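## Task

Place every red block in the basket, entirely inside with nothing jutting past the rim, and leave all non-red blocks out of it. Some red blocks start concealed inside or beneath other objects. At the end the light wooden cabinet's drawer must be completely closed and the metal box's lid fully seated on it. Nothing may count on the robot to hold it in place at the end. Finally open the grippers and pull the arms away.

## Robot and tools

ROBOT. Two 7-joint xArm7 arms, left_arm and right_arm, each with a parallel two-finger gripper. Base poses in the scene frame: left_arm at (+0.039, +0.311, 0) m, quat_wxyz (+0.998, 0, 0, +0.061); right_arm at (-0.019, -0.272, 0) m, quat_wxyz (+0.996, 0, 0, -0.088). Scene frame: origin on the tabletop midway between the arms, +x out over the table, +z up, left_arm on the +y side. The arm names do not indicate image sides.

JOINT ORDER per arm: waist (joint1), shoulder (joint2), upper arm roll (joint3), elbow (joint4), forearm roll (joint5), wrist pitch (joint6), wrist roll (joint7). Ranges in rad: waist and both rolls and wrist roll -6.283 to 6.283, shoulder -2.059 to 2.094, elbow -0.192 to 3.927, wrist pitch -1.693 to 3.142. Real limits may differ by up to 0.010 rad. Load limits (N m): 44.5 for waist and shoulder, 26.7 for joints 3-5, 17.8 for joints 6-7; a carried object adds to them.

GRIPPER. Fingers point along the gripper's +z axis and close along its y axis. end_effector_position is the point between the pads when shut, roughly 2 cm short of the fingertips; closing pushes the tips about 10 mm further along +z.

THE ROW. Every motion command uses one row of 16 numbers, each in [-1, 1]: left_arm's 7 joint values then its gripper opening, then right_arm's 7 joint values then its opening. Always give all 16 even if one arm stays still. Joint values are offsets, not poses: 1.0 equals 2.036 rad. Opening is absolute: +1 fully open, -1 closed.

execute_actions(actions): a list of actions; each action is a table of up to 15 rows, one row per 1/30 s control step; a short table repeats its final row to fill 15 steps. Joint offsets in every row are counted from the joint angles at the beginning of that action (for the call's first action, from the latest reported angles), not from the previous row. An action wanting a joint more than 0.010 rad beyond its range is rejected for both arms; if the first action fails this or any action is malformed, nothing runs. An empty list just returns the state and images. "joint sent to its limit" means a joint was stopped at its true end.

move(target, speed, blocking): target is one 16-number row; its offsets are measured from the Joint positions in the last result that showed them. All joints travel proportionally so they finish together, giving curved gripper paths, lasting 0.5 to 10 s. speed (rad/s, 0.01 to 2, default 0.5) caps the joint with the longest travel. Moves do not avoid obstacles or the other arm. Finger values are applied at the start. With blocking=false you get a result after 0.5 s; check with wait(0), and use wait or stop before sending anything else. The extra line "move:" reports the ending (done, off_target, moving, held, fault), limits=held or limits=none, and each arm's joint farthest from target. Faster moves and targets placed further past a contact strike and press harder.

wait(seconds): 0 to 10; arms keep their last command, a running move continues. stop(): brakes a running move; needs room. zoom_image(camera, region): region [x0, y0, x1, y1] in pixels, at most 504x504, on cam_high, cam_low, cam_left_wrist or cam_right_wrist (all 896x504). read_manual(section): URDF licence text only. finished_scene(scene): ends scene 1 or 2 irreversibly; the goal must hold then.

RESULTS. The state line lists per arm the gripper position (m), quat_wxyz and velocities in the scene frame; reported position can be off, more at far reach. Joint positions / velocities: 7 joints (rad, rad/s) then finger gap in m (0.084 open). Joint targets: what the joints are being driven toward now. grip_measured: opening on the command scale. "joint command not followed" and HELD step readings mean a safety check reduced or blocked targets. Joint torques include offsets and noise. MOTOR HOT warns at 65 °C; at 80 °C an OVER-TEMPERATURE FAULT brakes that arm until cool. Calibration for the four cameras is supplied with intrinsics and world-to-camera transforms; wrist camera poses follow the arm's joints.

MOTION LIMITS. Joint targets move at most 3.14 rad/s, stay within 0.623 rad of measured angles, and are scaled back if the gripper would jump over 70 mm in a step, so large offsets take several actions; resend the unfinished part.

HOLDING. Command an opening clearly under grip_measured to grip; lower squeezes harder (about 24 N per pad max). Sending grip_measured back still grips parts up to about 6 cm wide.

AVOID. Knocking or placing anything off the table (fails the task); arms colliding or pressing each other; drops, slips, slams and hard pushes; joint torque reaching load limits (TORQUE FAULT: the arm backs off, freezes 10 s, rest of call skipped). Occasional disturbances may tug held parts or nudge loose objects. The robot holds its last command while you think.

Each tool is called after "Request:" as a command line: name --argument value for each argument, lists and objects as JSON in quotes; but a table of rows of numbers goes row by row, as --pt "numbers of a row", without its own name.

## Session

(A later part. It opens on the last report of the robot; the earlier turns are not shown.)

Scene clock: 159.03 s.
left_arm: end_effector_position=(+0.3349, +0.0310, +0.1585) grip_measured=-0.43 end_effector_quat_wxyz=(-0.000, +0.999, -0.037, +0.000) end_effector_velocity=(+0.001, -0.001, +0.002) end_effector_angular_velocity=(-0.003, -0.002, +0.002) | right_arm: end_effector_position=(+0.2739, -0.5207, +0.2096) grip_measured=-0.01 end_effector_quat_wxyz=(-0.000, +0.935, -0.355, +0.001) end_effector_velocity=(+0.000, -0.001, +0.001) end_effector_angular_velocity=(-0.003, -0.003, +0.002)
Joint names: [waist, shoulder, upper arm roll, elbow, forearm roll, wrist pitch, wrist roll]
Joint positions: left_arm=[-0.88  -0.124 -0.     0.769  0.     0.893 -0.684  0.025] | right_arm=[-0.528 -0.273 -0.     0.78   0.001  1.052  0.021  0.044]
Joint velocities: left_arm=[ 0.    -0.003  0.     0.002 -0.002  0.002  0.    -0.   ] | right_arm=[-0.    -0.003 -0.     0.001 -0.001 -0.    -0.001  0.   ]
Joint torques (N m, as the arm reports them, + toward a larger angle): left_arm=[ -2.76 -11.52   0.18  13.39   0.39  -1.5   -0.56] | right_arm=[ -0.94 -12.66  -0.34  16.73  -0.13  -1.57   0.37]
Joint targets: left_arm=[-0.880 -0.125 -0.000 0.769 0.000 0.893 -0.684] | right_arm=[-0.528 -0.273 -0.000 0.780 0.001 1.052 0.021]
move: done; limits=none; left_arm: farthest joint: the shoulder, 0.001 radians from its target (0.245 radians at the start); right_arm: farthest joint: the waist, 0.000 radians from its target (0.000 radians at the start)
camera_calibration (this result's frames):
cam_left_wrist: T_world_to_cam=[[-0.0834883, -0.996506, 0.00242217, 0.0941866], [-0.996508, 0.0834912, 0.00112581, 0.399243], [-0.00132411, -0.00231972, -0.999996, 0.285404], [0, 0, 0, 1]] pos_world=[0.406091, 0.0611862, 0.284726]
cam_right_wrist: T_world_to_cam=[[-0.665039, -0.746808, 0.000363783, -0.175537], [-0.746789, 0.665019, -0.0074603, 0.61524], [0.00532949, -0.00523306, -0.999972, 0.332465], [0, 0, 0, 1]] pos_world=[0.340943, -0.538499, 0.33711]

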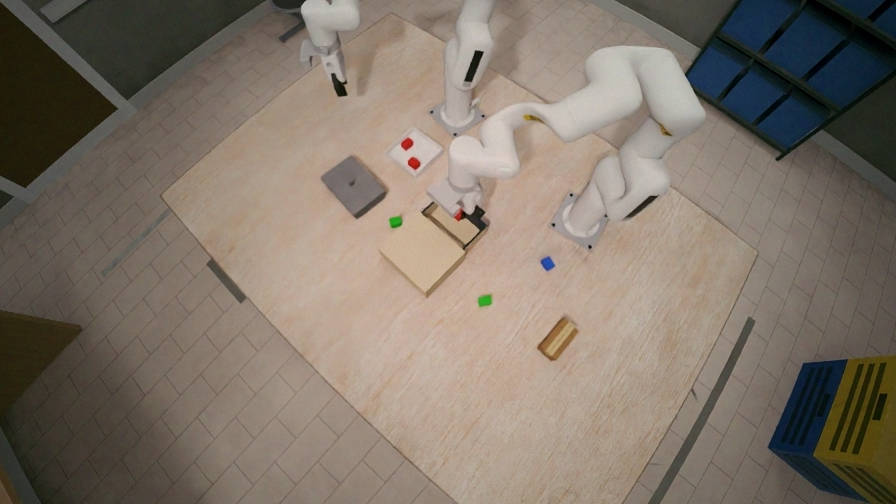

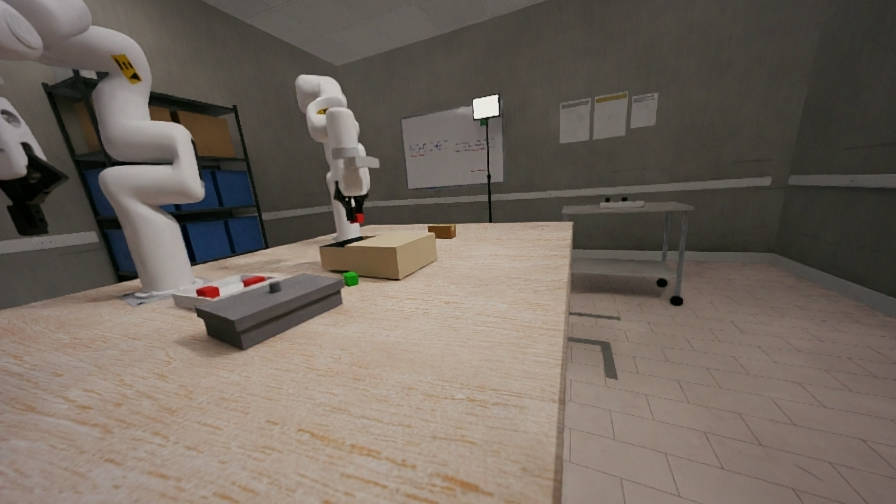

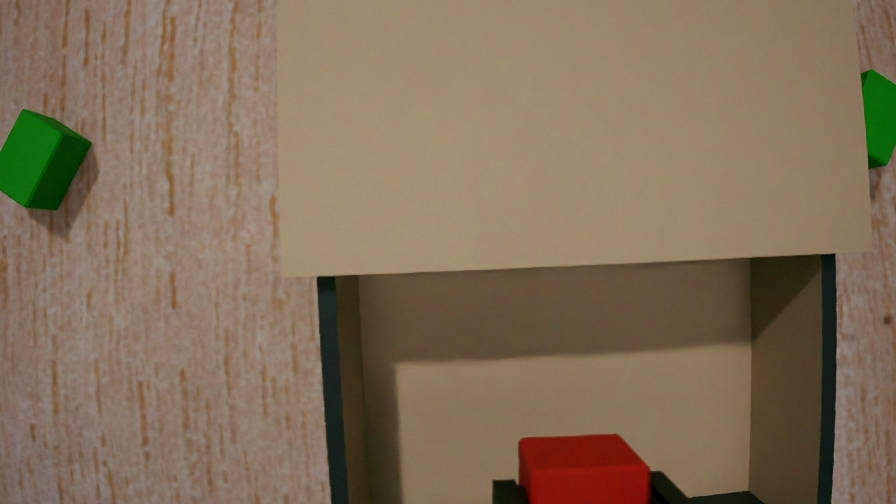

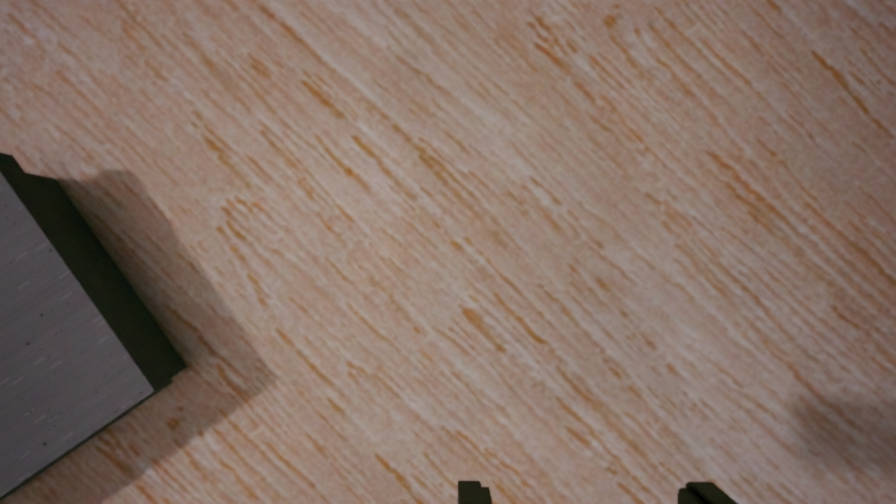

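Request:
move --target '[-0.2787,0.3247,0,0.3463,0,0.022,0.4563,-0.75,-0.15,0,0,0,0,0,0,0]' --speed 0.5

Request:
move --target '[0,0.0428,0,-0.0153,0,-0.0581,0,-0.75,0,0,0,0,0,0,0,0]' --speed 0.08

Request:
move --target '[0,0,0,0,0,0,0,-0.15,0,0,0,0,0,0,0,0]'

Request:
move --target '[0,-0.0428,0,0.0153,0,0.0581,0,-0.15,0,0,0,0,0,0,0,0]' --speed 0.3

Request:
move --target '[0.1746,-0.3345,0,-0.423,0,-0.089,0.1817,-0.15,0,0,0,0,0,0,0,0]' --speed 0.6

Scene clock: 167.53 s.
left_arm: end_effector_position=(+0.1834, -0.2637, +0.1004) grip_measured=-0.43 end_effector_quat_wxyz=(+0.000, -0.707, +0.707, +0.000) end_effector_velocity=(-0.006, -0.001, -0.002) end_effector_angular_velocity=(+0.002, +0.004, -0.011) | right_arm: end_effector_position=(+0.1857, -0.5971, +0.2096) grip_measured=-0.01 end_effector_quat_wxyz=(-0.000, +0.870, -0.493, +0.001) end_effector_velocity=(-0.000, -0.000, +0.000) end_effector_angular_velocity=(-0.001, -0.001, -0.002)
Joint names: [waist, shoulder, upper arm roll, elbow, forearm roll, wrist pitch, wrist roll]
Joint positions: left_arm=[-1.447  0.536 -0.     1.474  0.     0.938  0.245  0.025] | right_arm=[-0.834 -0.273 -0.     0.78   0.001  1.052  0.021  0.044]
Joint velocities: left_arm=[-0.005  0.003 -0.005  0.001 -0.     0.001  0.003 -0.   ] | right_arm=[-0.001 -0.001 -0.     0.     0.    -0.     0.001 -0.   ]
Joint torques (N m, as the arm reports them, + toward a larger angle): left_arm=[ -2.8  -21.15   0.24  13.73   0.46  -1.53  -0.53] | right_arm=[ -0.93 -12.48  -0.28  16.8   -0.03  -1.5    0.29]
Joint targets: left_arm=[-1.448 0.537 -0.000 1.474 0.000 0.938 0.245] | right_arm=[-0.834 -0.273 -0.000 0.780 0.001 1.052 0.021]
move: done; limits=none; left_arm: farthest joint: the shoulder, 0.001 radians from its target (0.662 radians at the start); right_arm: farthest joint: the waist, 0.000 radians from its target (0.305 radians at the start)
camera_calibration (this result's frames):
cam_left_wrist: T_world_to_cam=[[-0.999964, 0.00807011, 0.00249788, 0.22097], [0.00807469, 0.999966, 0.00182847, 0.330301], [-0.00248304, 0.00184857, -0.999995, 0.2277], [0, 0, 0, 1]] pos_world=[0.21886, -0.332493, 0.226543]
cam_right_wrist: T_world_to_cam=[[-0.858649, -0.512564, 0.00038444, -0.115394], [-0.512552, 0.858624, -0.00745787, 0.672245], [0.00349255, -0.00660074, -0.999972, 0.33206], [0, 0, 0, 1]] pos_world=[0.244318, -0.634161, 0.337108]

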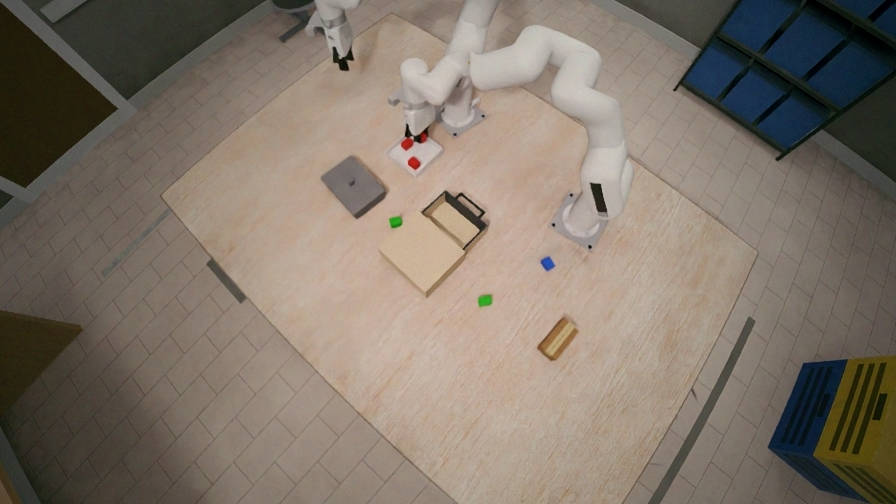

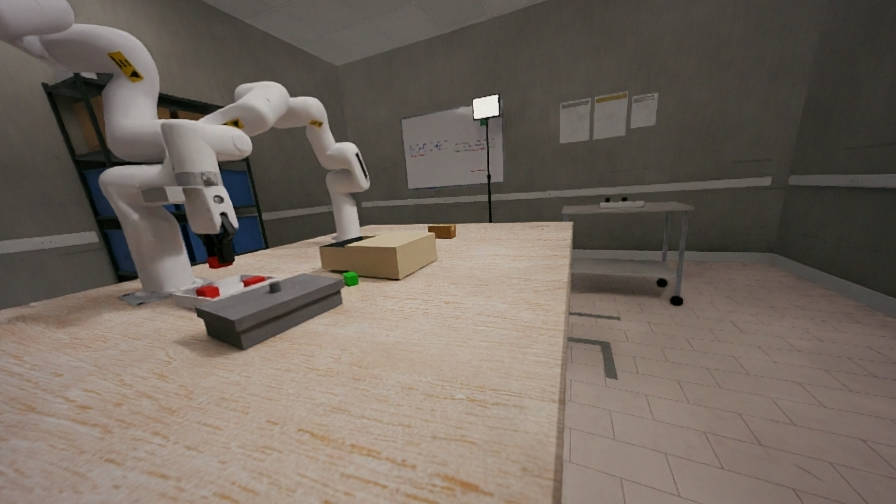

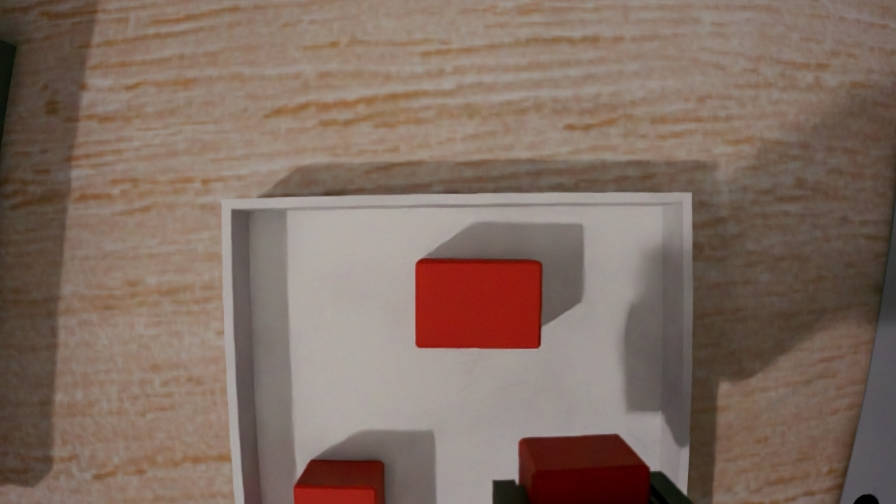

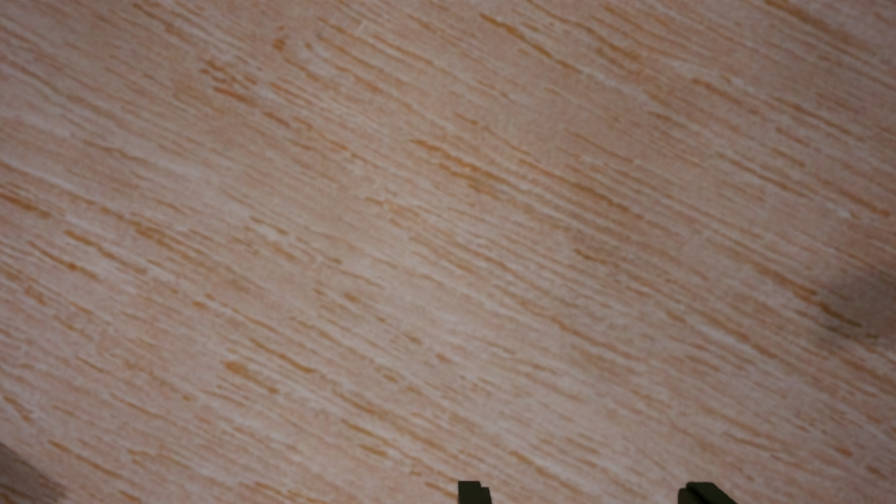

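Scene clock: 169.37 s.
left_arm: end_effector_position=(+0.1835, -0.2639, +0.0459) grip_measured=-0.43 end_effector_quat_wxyz=(+0.000, -0.707, +0.707, -0.000) end_effector_velocity=(+0.001, +0.001, -0.001) end_effector_angular_velocity=(+0.002, -0.000, +0.001) | right_arm: end_effector_position=(+0.1857, -0.5971, +0.2096) grip_measured=-0.01 end_effector_quat_wxyz=(-0.000, +0.870, -0.493, +0.001) end_effector_velocity=(-0.000, -0.000, -0.000) end_effector_angular_velocity=(+0.001, +0.000, -0.001)
Joint names: [waist, shoulder, upper arm roll, elbow, forearm roll, wrist pitch, wrist roll]
Joint positions: left_arm=[-1.447  0.623 -0.     1.443  0.     0.82   0.245  0.025] | right_arm=[-0.834 -0.273 -0.     0.78   0.001  1.052  0.021  0.044]
Joint velocities: left_arm=[ 0.001  0.002  0.001 -0.001  0.    -0.002  0.     0.   ] | right_arm=[-0.     0.002 -0.     0.001  0.     0.     0.001  0.   ]
Joint torques (N m, as the arm reports them, + toward a larger angle): left_arm=[ -2.57 -21.73  -0.05  13.1    0.36  -1.47  -0.52] | right_arm=[ -0.7  -12.34  -0.26  16.52   0.02  -1.54   0.39]
Joint targets: left_arm=[-1.447 0.623 -0.000 1.443 0.000 0.820 0.245] | right_arm=[-0.834 -0.273 -0.000 0.780 0.001 1.052 0.021]
move: done; limits=none; left_arm: farthest joint: the waist, 0.000 radians from its target (0.000 radians at the start); right_arm: farthest joint: the waist, 0.000 radians from its target (0.000 radians at the start)
camera_calibration (this result's frames):
cam_left_wrist: T_world_to_cam=[[-0.999964, 0.0080925, 0.00238906, 0.221163], [0.00809562, 0.999966, 0.00129805, 0.330649], [-0.00237848, 0.00131735, -0.999996, 0.173056], [0, 0, 0, 1]] pos_world=[0.21889, -0.332656, 0.172097]
cam_right_wrist: T_world_to_cam=[[-0.858649, -0.512564, 0.000384404, -0.115394], [-0.512552, 0.858624, -0.007458, 0.672246], [0.00349265, -0.00660083, -0.999972, 0.332059], [0, 0, 0, 1]] pos_world=[0.244318, -0.634161, 0.337108]

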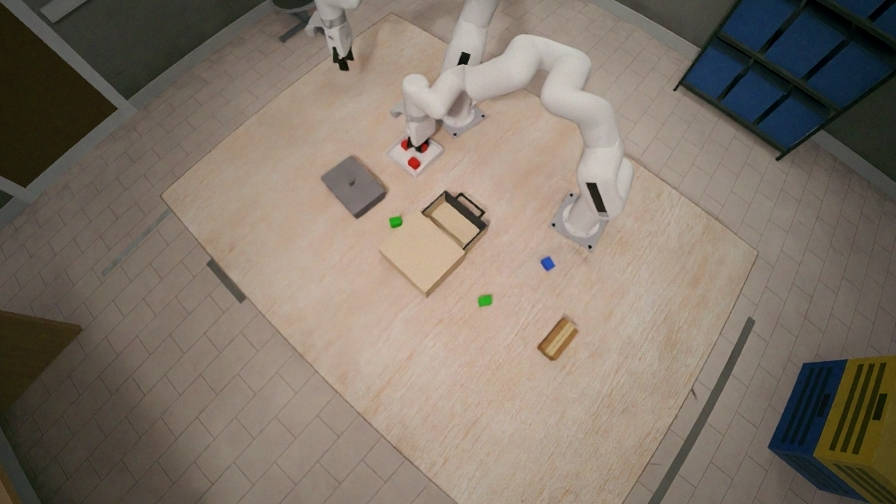

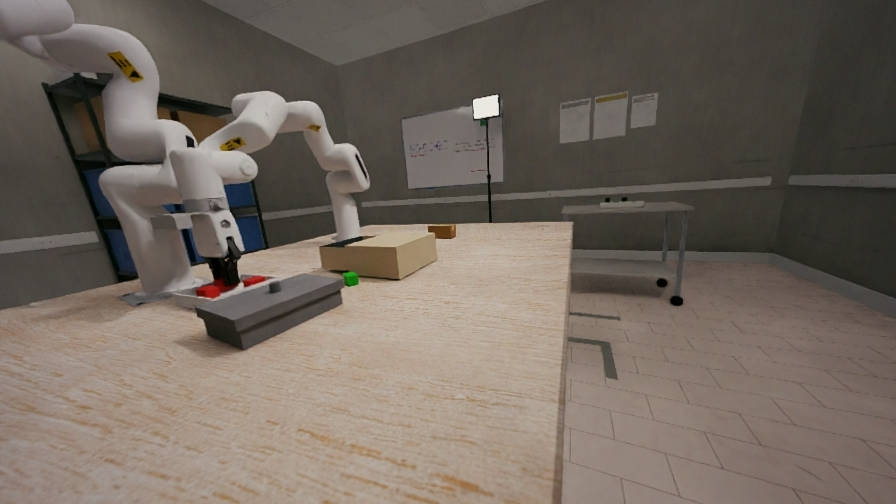

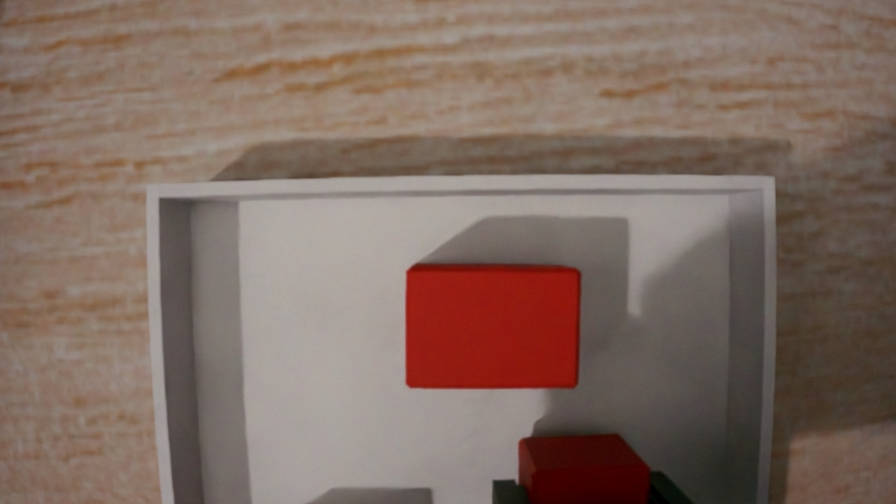

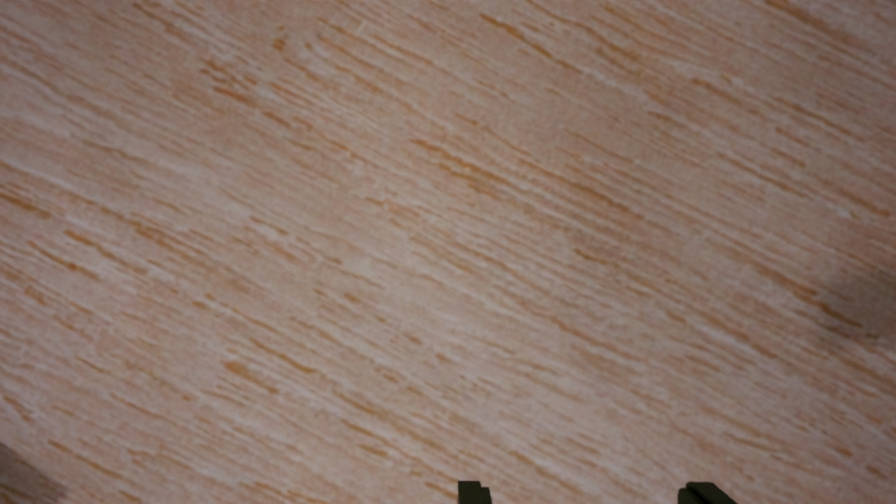

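Scene clock: 169.87 s.
left_arm: end_effector_position=(+0.1835, -0.2640, +0.0459) grip_measured=-0.16 end_effector_quat_wxyz=(-0.000, -0.707, +0.707, -0.000) end_effector_velocity=(+0.001, -0.000, +0.000) end_effector_angular_velocity=(-0.001, -0.000, +0.001) | right_arm: end_effector_position=(+0.1857, -0.5971, +0.2096) grip_measured=-0.01 end_effector_quat_wxyz=(-0.000, +0.870, -0.493, +0.001) end_effector_velocity=(-0.000, -0.000, +0.001) end_effector_angular_velocity=(-0.001, -0.001, -0.002)
Joint names: [waist, shoulder, upper arm roll, elbow, forearm roll, wrist pitch, wrist roll]
Joint positions: left_arm=[-1.447  0.623 -0.     1.443  0.     0.82   0.245  0.037] | right_arm=[-0.834 -0.273 -0.     0.78   0.001  1.052  0.021  0.044]
Joint velocities: left_arm=[ 0.    -0.001  0.     0.    -0.     0.     0.     0.   ] | right_arm=[-0.    -0.002 -0.    -0.     0.     0.     0.001 -0.   ]
Joint torques (N m, as the arm reports them, + toward a larger angle): left_arm=[ -2.8  -21.59  -0.13  12.88   0.23  -1.51  -0.56] | right_arm=[ -0.74 -12.62  -0.43  16.7   -0.06  -1.54   0.43]
Joint targets: left_arm=[-1.447 0.623 -0.000 1.443 0.000 0.820 0.245] | right_arm=[-0.834 -0.273 -0.000 0.780 0.001 1.052 0.021]
move: done; limits=none; left_arm: farthest joint: the waist, 0.000 radians from its target (0.000 radians at the start); right_arm: farthest joint: the waist, 0.000 radians from its target (0.000 radians at the start)
camera_calibration (this result's frames):
cam_left_wrist: T_world_to_cam=[[-0.999964, 0.00809121, 0.00237396, 0.221168], [0.00809417, 0.999966, 0.00124396, 0.330667], [-0.00236381, 0.00126313, -0.999996, 0.173065], [0, 0, 0, 1]] pos_world=[0.218893, -0.332664, 0.172128]
cam_right_wrist: T_world_to_cam=[[-0.858649, -0.512564, 0.00038438, -0.115394], [-0.512552, 0.858624, -0.00745786, 0.672245], [0.00349259, -0.0066007, -0.999972, 0.33206], [0, 0, 0, 1]] pos_world=[0.244318, -0.634161, 0.337108]

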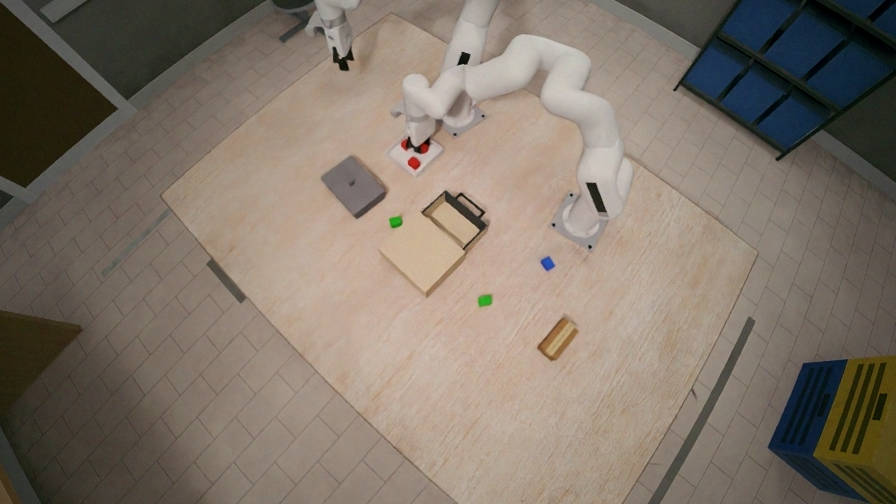

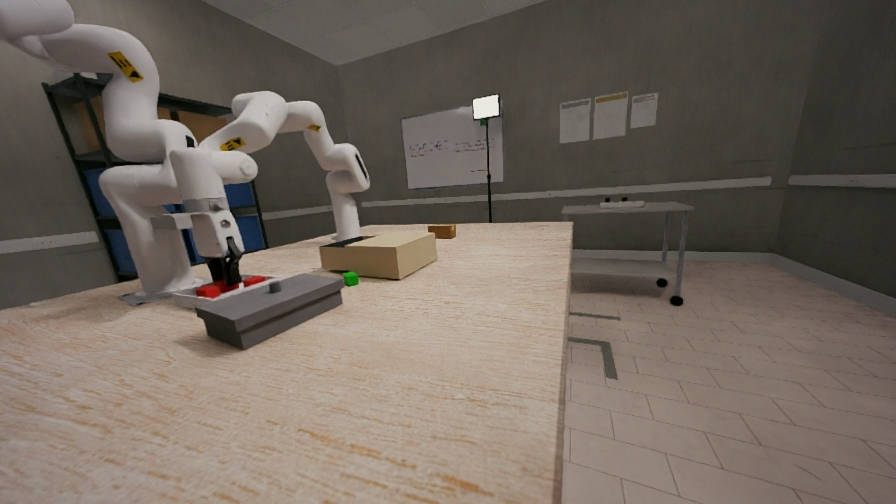

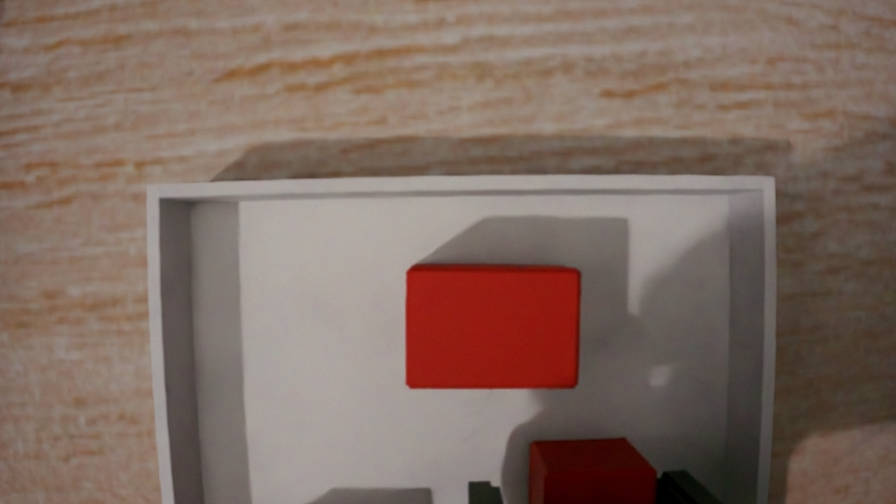

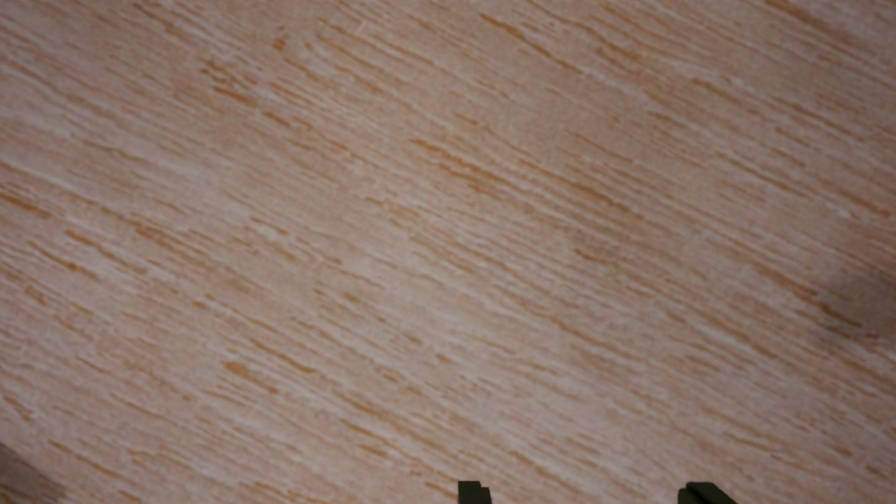

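Scene clock: 170.80 s.
left_arm: end_effector_position=(+0.1834, -0.2637, +0.1003) grip_measured=-0.16 end_effector_quat_wxyz=(+0.000, -0.707, +0.707, +0.000) end_effector_velocity=(+0.000, -0.002, +0.005) end_effector_angular_velocity=(-0.008, -0.001, +0.001) | right_arm: end_effector_position=(+0.1857, -0.5971, +0.2096) grip_measured=-0.01 end_effector_quat_wxyz=(-0.000, +0.870, -0.493, +0.001) end_effector_velocity=(-0.000, -0.000, +0.000) end_effector_angular_velocity=(-0.002, -0.000, +0.000)
Joint names: [waist, shoulder, upper arm roll, elbow, forearm roll, wrist pitch, wrist roll]
Joint positions: left_arm=[-1.447  0.536 -0.     1.474  0.     0.938  0.245  0.037] | right_arm=[-0.834 -0.273 -0.     0.78   0.001  1.052  0.021  0.044]
Joint velocities: left_arm=[ 0.001 -0.005 -0.001  0.004 -0.001  0.002  0.    -0.   ] | right_arm=[ 0.    -0.001 -0.    -0.001 -0.001 -0.001  0.     0.   ]
Joint torques (N m, as the arm reports them, + toward a larger angle): left_arm=[ -2.58 -21.06  -0.09  13.53   0.18  -1.46  -0.66] | right_arm=[ -0.79 -12.38  -0.12  16.66  -0.21  -1.56   0.43]
Joint targets: left_arm=[-1.447 0.536 -0.000 1.474 0.000 0.938 0.245] | right_arm=[-0.834 -0.273 -0.000 0.780 0.001 1.052 0.021]
move: done; limits=none; left_arm: farthest joint: the waist, 0.000 radians from its target (0.000 radians at the start); right_arm: farthest joint: the waist, 0.000 radians from its target (0.000 radians at the start)
camera_calibration (this result's frames):
cam_left_wrist: T_world_to_cam=[[-0.999964, 0.00806847, 0.00251218, 0.220968], [0.00807323, 0.999966, 0.00188798, 0.330291], [-0.00249686, 0.0019082, -0.999995, 0.227668], [0, 0, 0, 1]] pos_world=[0.218862, -0.332497, 0.226488]
cam_right_wrist: T_world_to_cam=[[-0.858649, -0.512564, 0.000384431, -0.115394], [-0.512552, 0.858624, -0.0074579, 0.672245], [0.00349257, -0.00660076, -0.999972, 0.33206], [0, 0, 0, 1]] pos_world=[0.244318, -0.634161, 0.337108]

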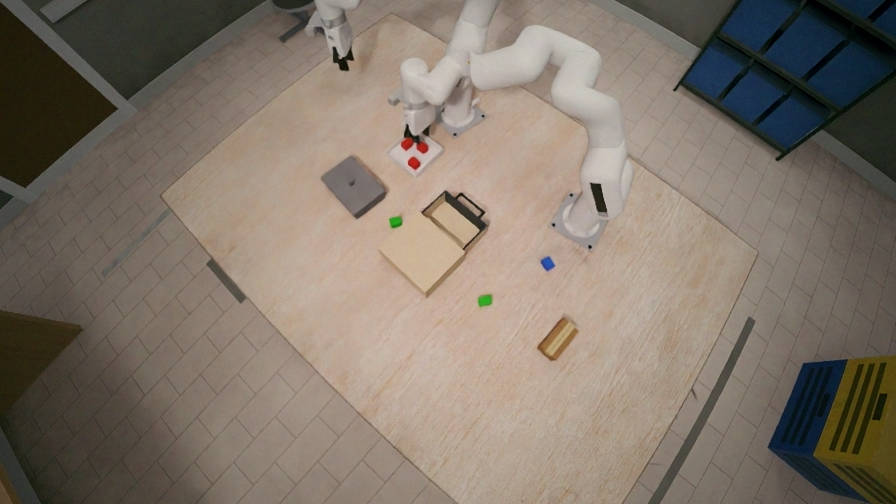

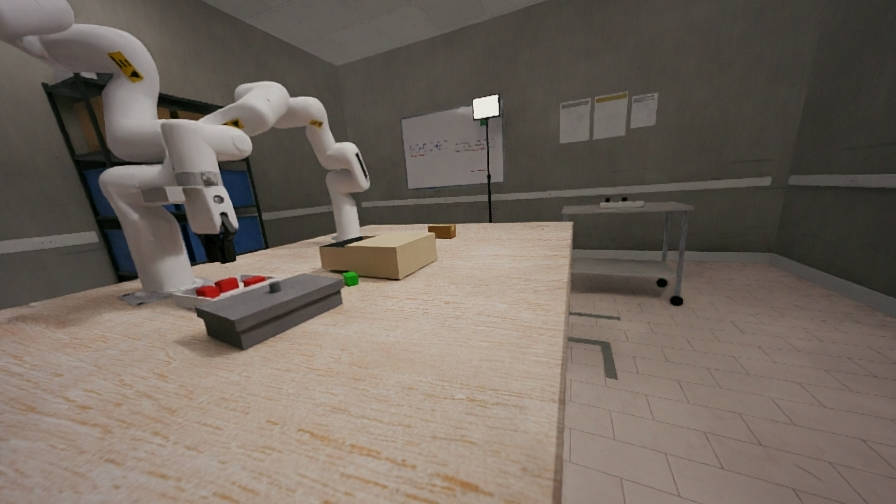

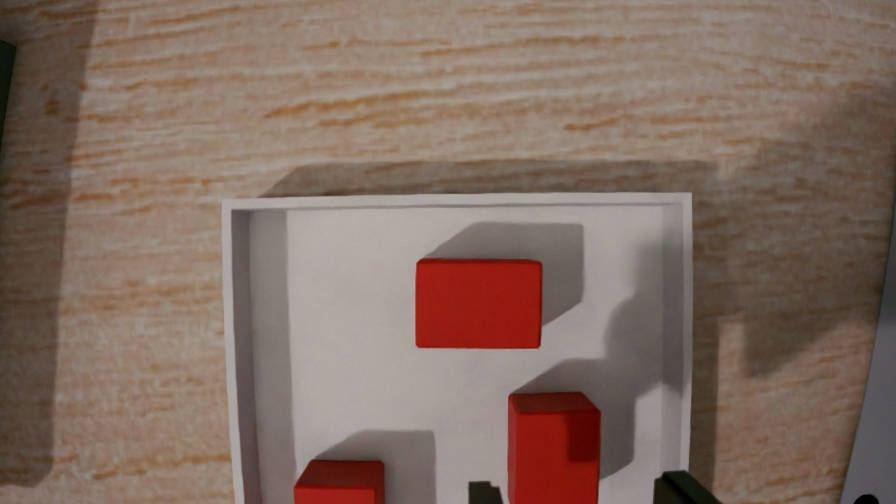

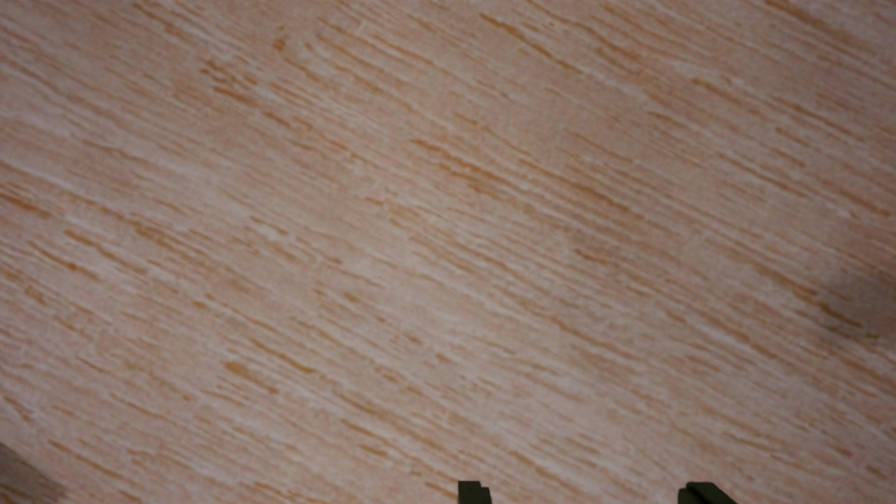

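Scene clock: 172.87 s.
left_arm: end_effector_position=(+0.2527, -0.0003, +0.1174) grip_measured=-0.16 end_effector_quat_wxyz=(+0.000, -0.702, +0.712, -0.000) end_effector_velocity=(+0.000, +0.001, +0.000) end_effector_angular_velocity=(-0.001, -0.000, +0.002) | right_arm: end_effector_position=(+0.1857, -0.5971, +0.2096) grip_measured=-0.01 end_effector_quat_wxyz=(-0.000, +0.870, -0.493, +0.001) end_effector_velocity=(-0.000, -0.000, +0.001) end_effector_angular_velocity=(-0.001, -0.001, -0.001)
Joint names: [waist, shoulder, upper arm roll, elbow, forearm roll, wrist pitch, wrist roll]
Joint positions: left_arm=[-1.092 -0.144 -0.     0.613  0.     0.757  0.614  0.037] | right_arm=[-0.834 -0.273 -0.     0.78   0.001  1.052  0.021  0.044]
Joint velocities: left_arm=[ 0.002 -0.003 -0.    -0.003 -0.001 -0.001  0.001  0.   ] | right_arm=[-0.    -0.001 -0.001  0.    -0.     0.     0.     0.   ]
Joint torques (N m, as the arm reports them, + toward a larger angle): left_arm=[ -2.98 -10.39   0.13  12.56   0.2   -1.4   -0.54] | right_arm=[ -0.69 -12.49  -0.31  16.53  -0.2   -1.58   0.55]
Joint targets: left_arm=[-1.092 -0.145 -0.000 0.613 0.000 0.757 0.614] | right_arm=[-0.834 -0.273 -0.000 0.780 0.001 1.052 0.021]
move: done; limits=none; left_arm: farthest joint: the waist, 0.001 radians from its target (0.356 radians at the start); right_arm: farthest joint: the waist, 0.000 radians from its target (0.000 radians at the start)
camera_calibration (this result's frames):
cam_left_wrist: T_world_to_cam=[[-0.999737, 0.0228345, 0.00201297, 0.288124], [0.0228366, 0.999739, 0.00104235, 0.0626859], [-0.00198864, 0.00108804, -0.999997, 0.244325], [0, 0, 0, 1]] pos_world=[0.287102, -0.0695145, 0.243679]
cam_right_wrist: T_world_to_cam=[[-0.858649, -0.512564, 0.000384464, -0.115394], [-0.512552, 0.858624, -0.0074579, 0.672245], [0.00349254, -0.00660078, -0.999972, 0.33206], [0, 0, 0, 1]] pos_world=[0.244318, -0.634161, 0.337108]

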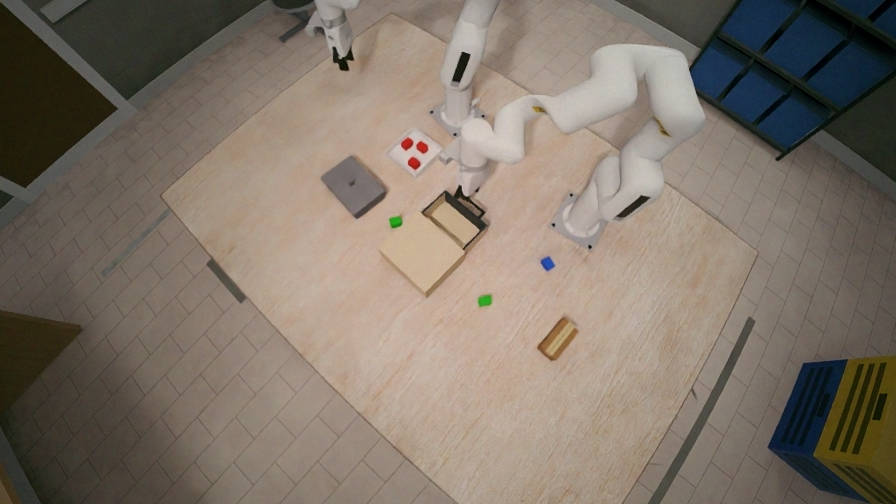

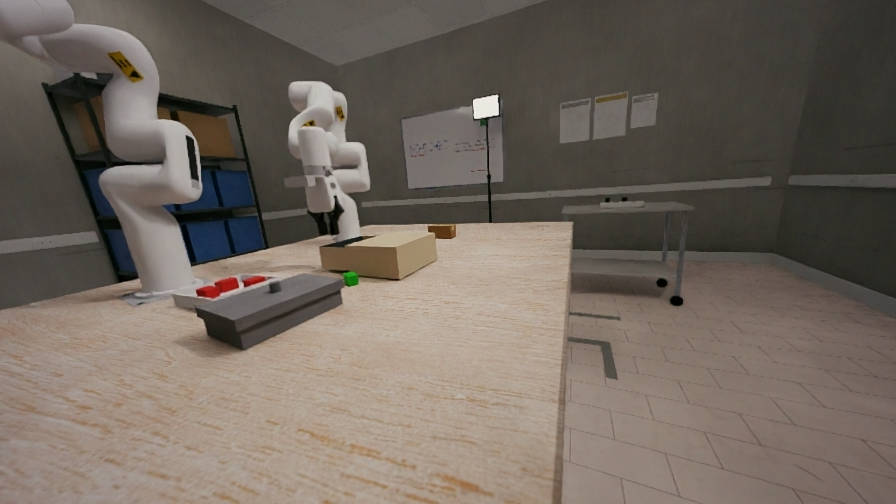

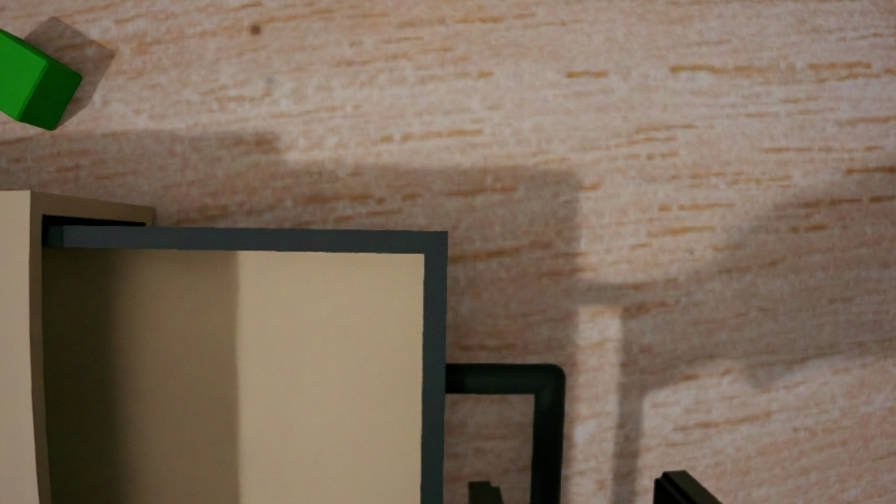

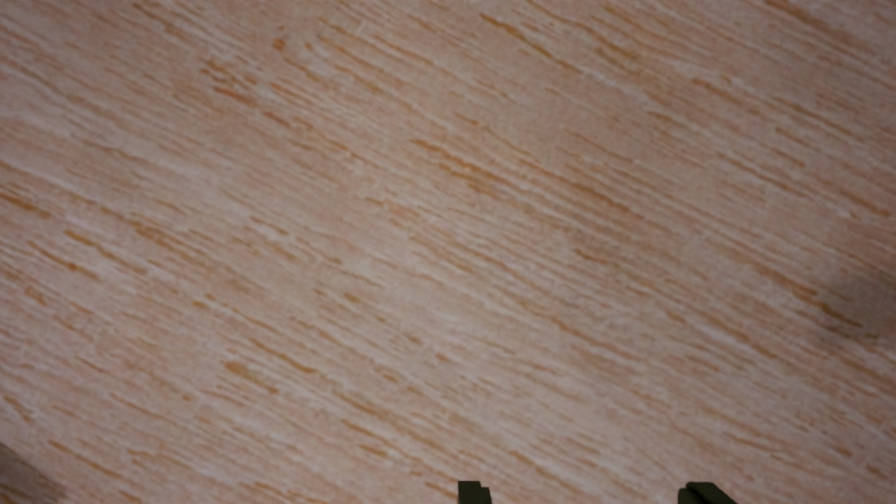

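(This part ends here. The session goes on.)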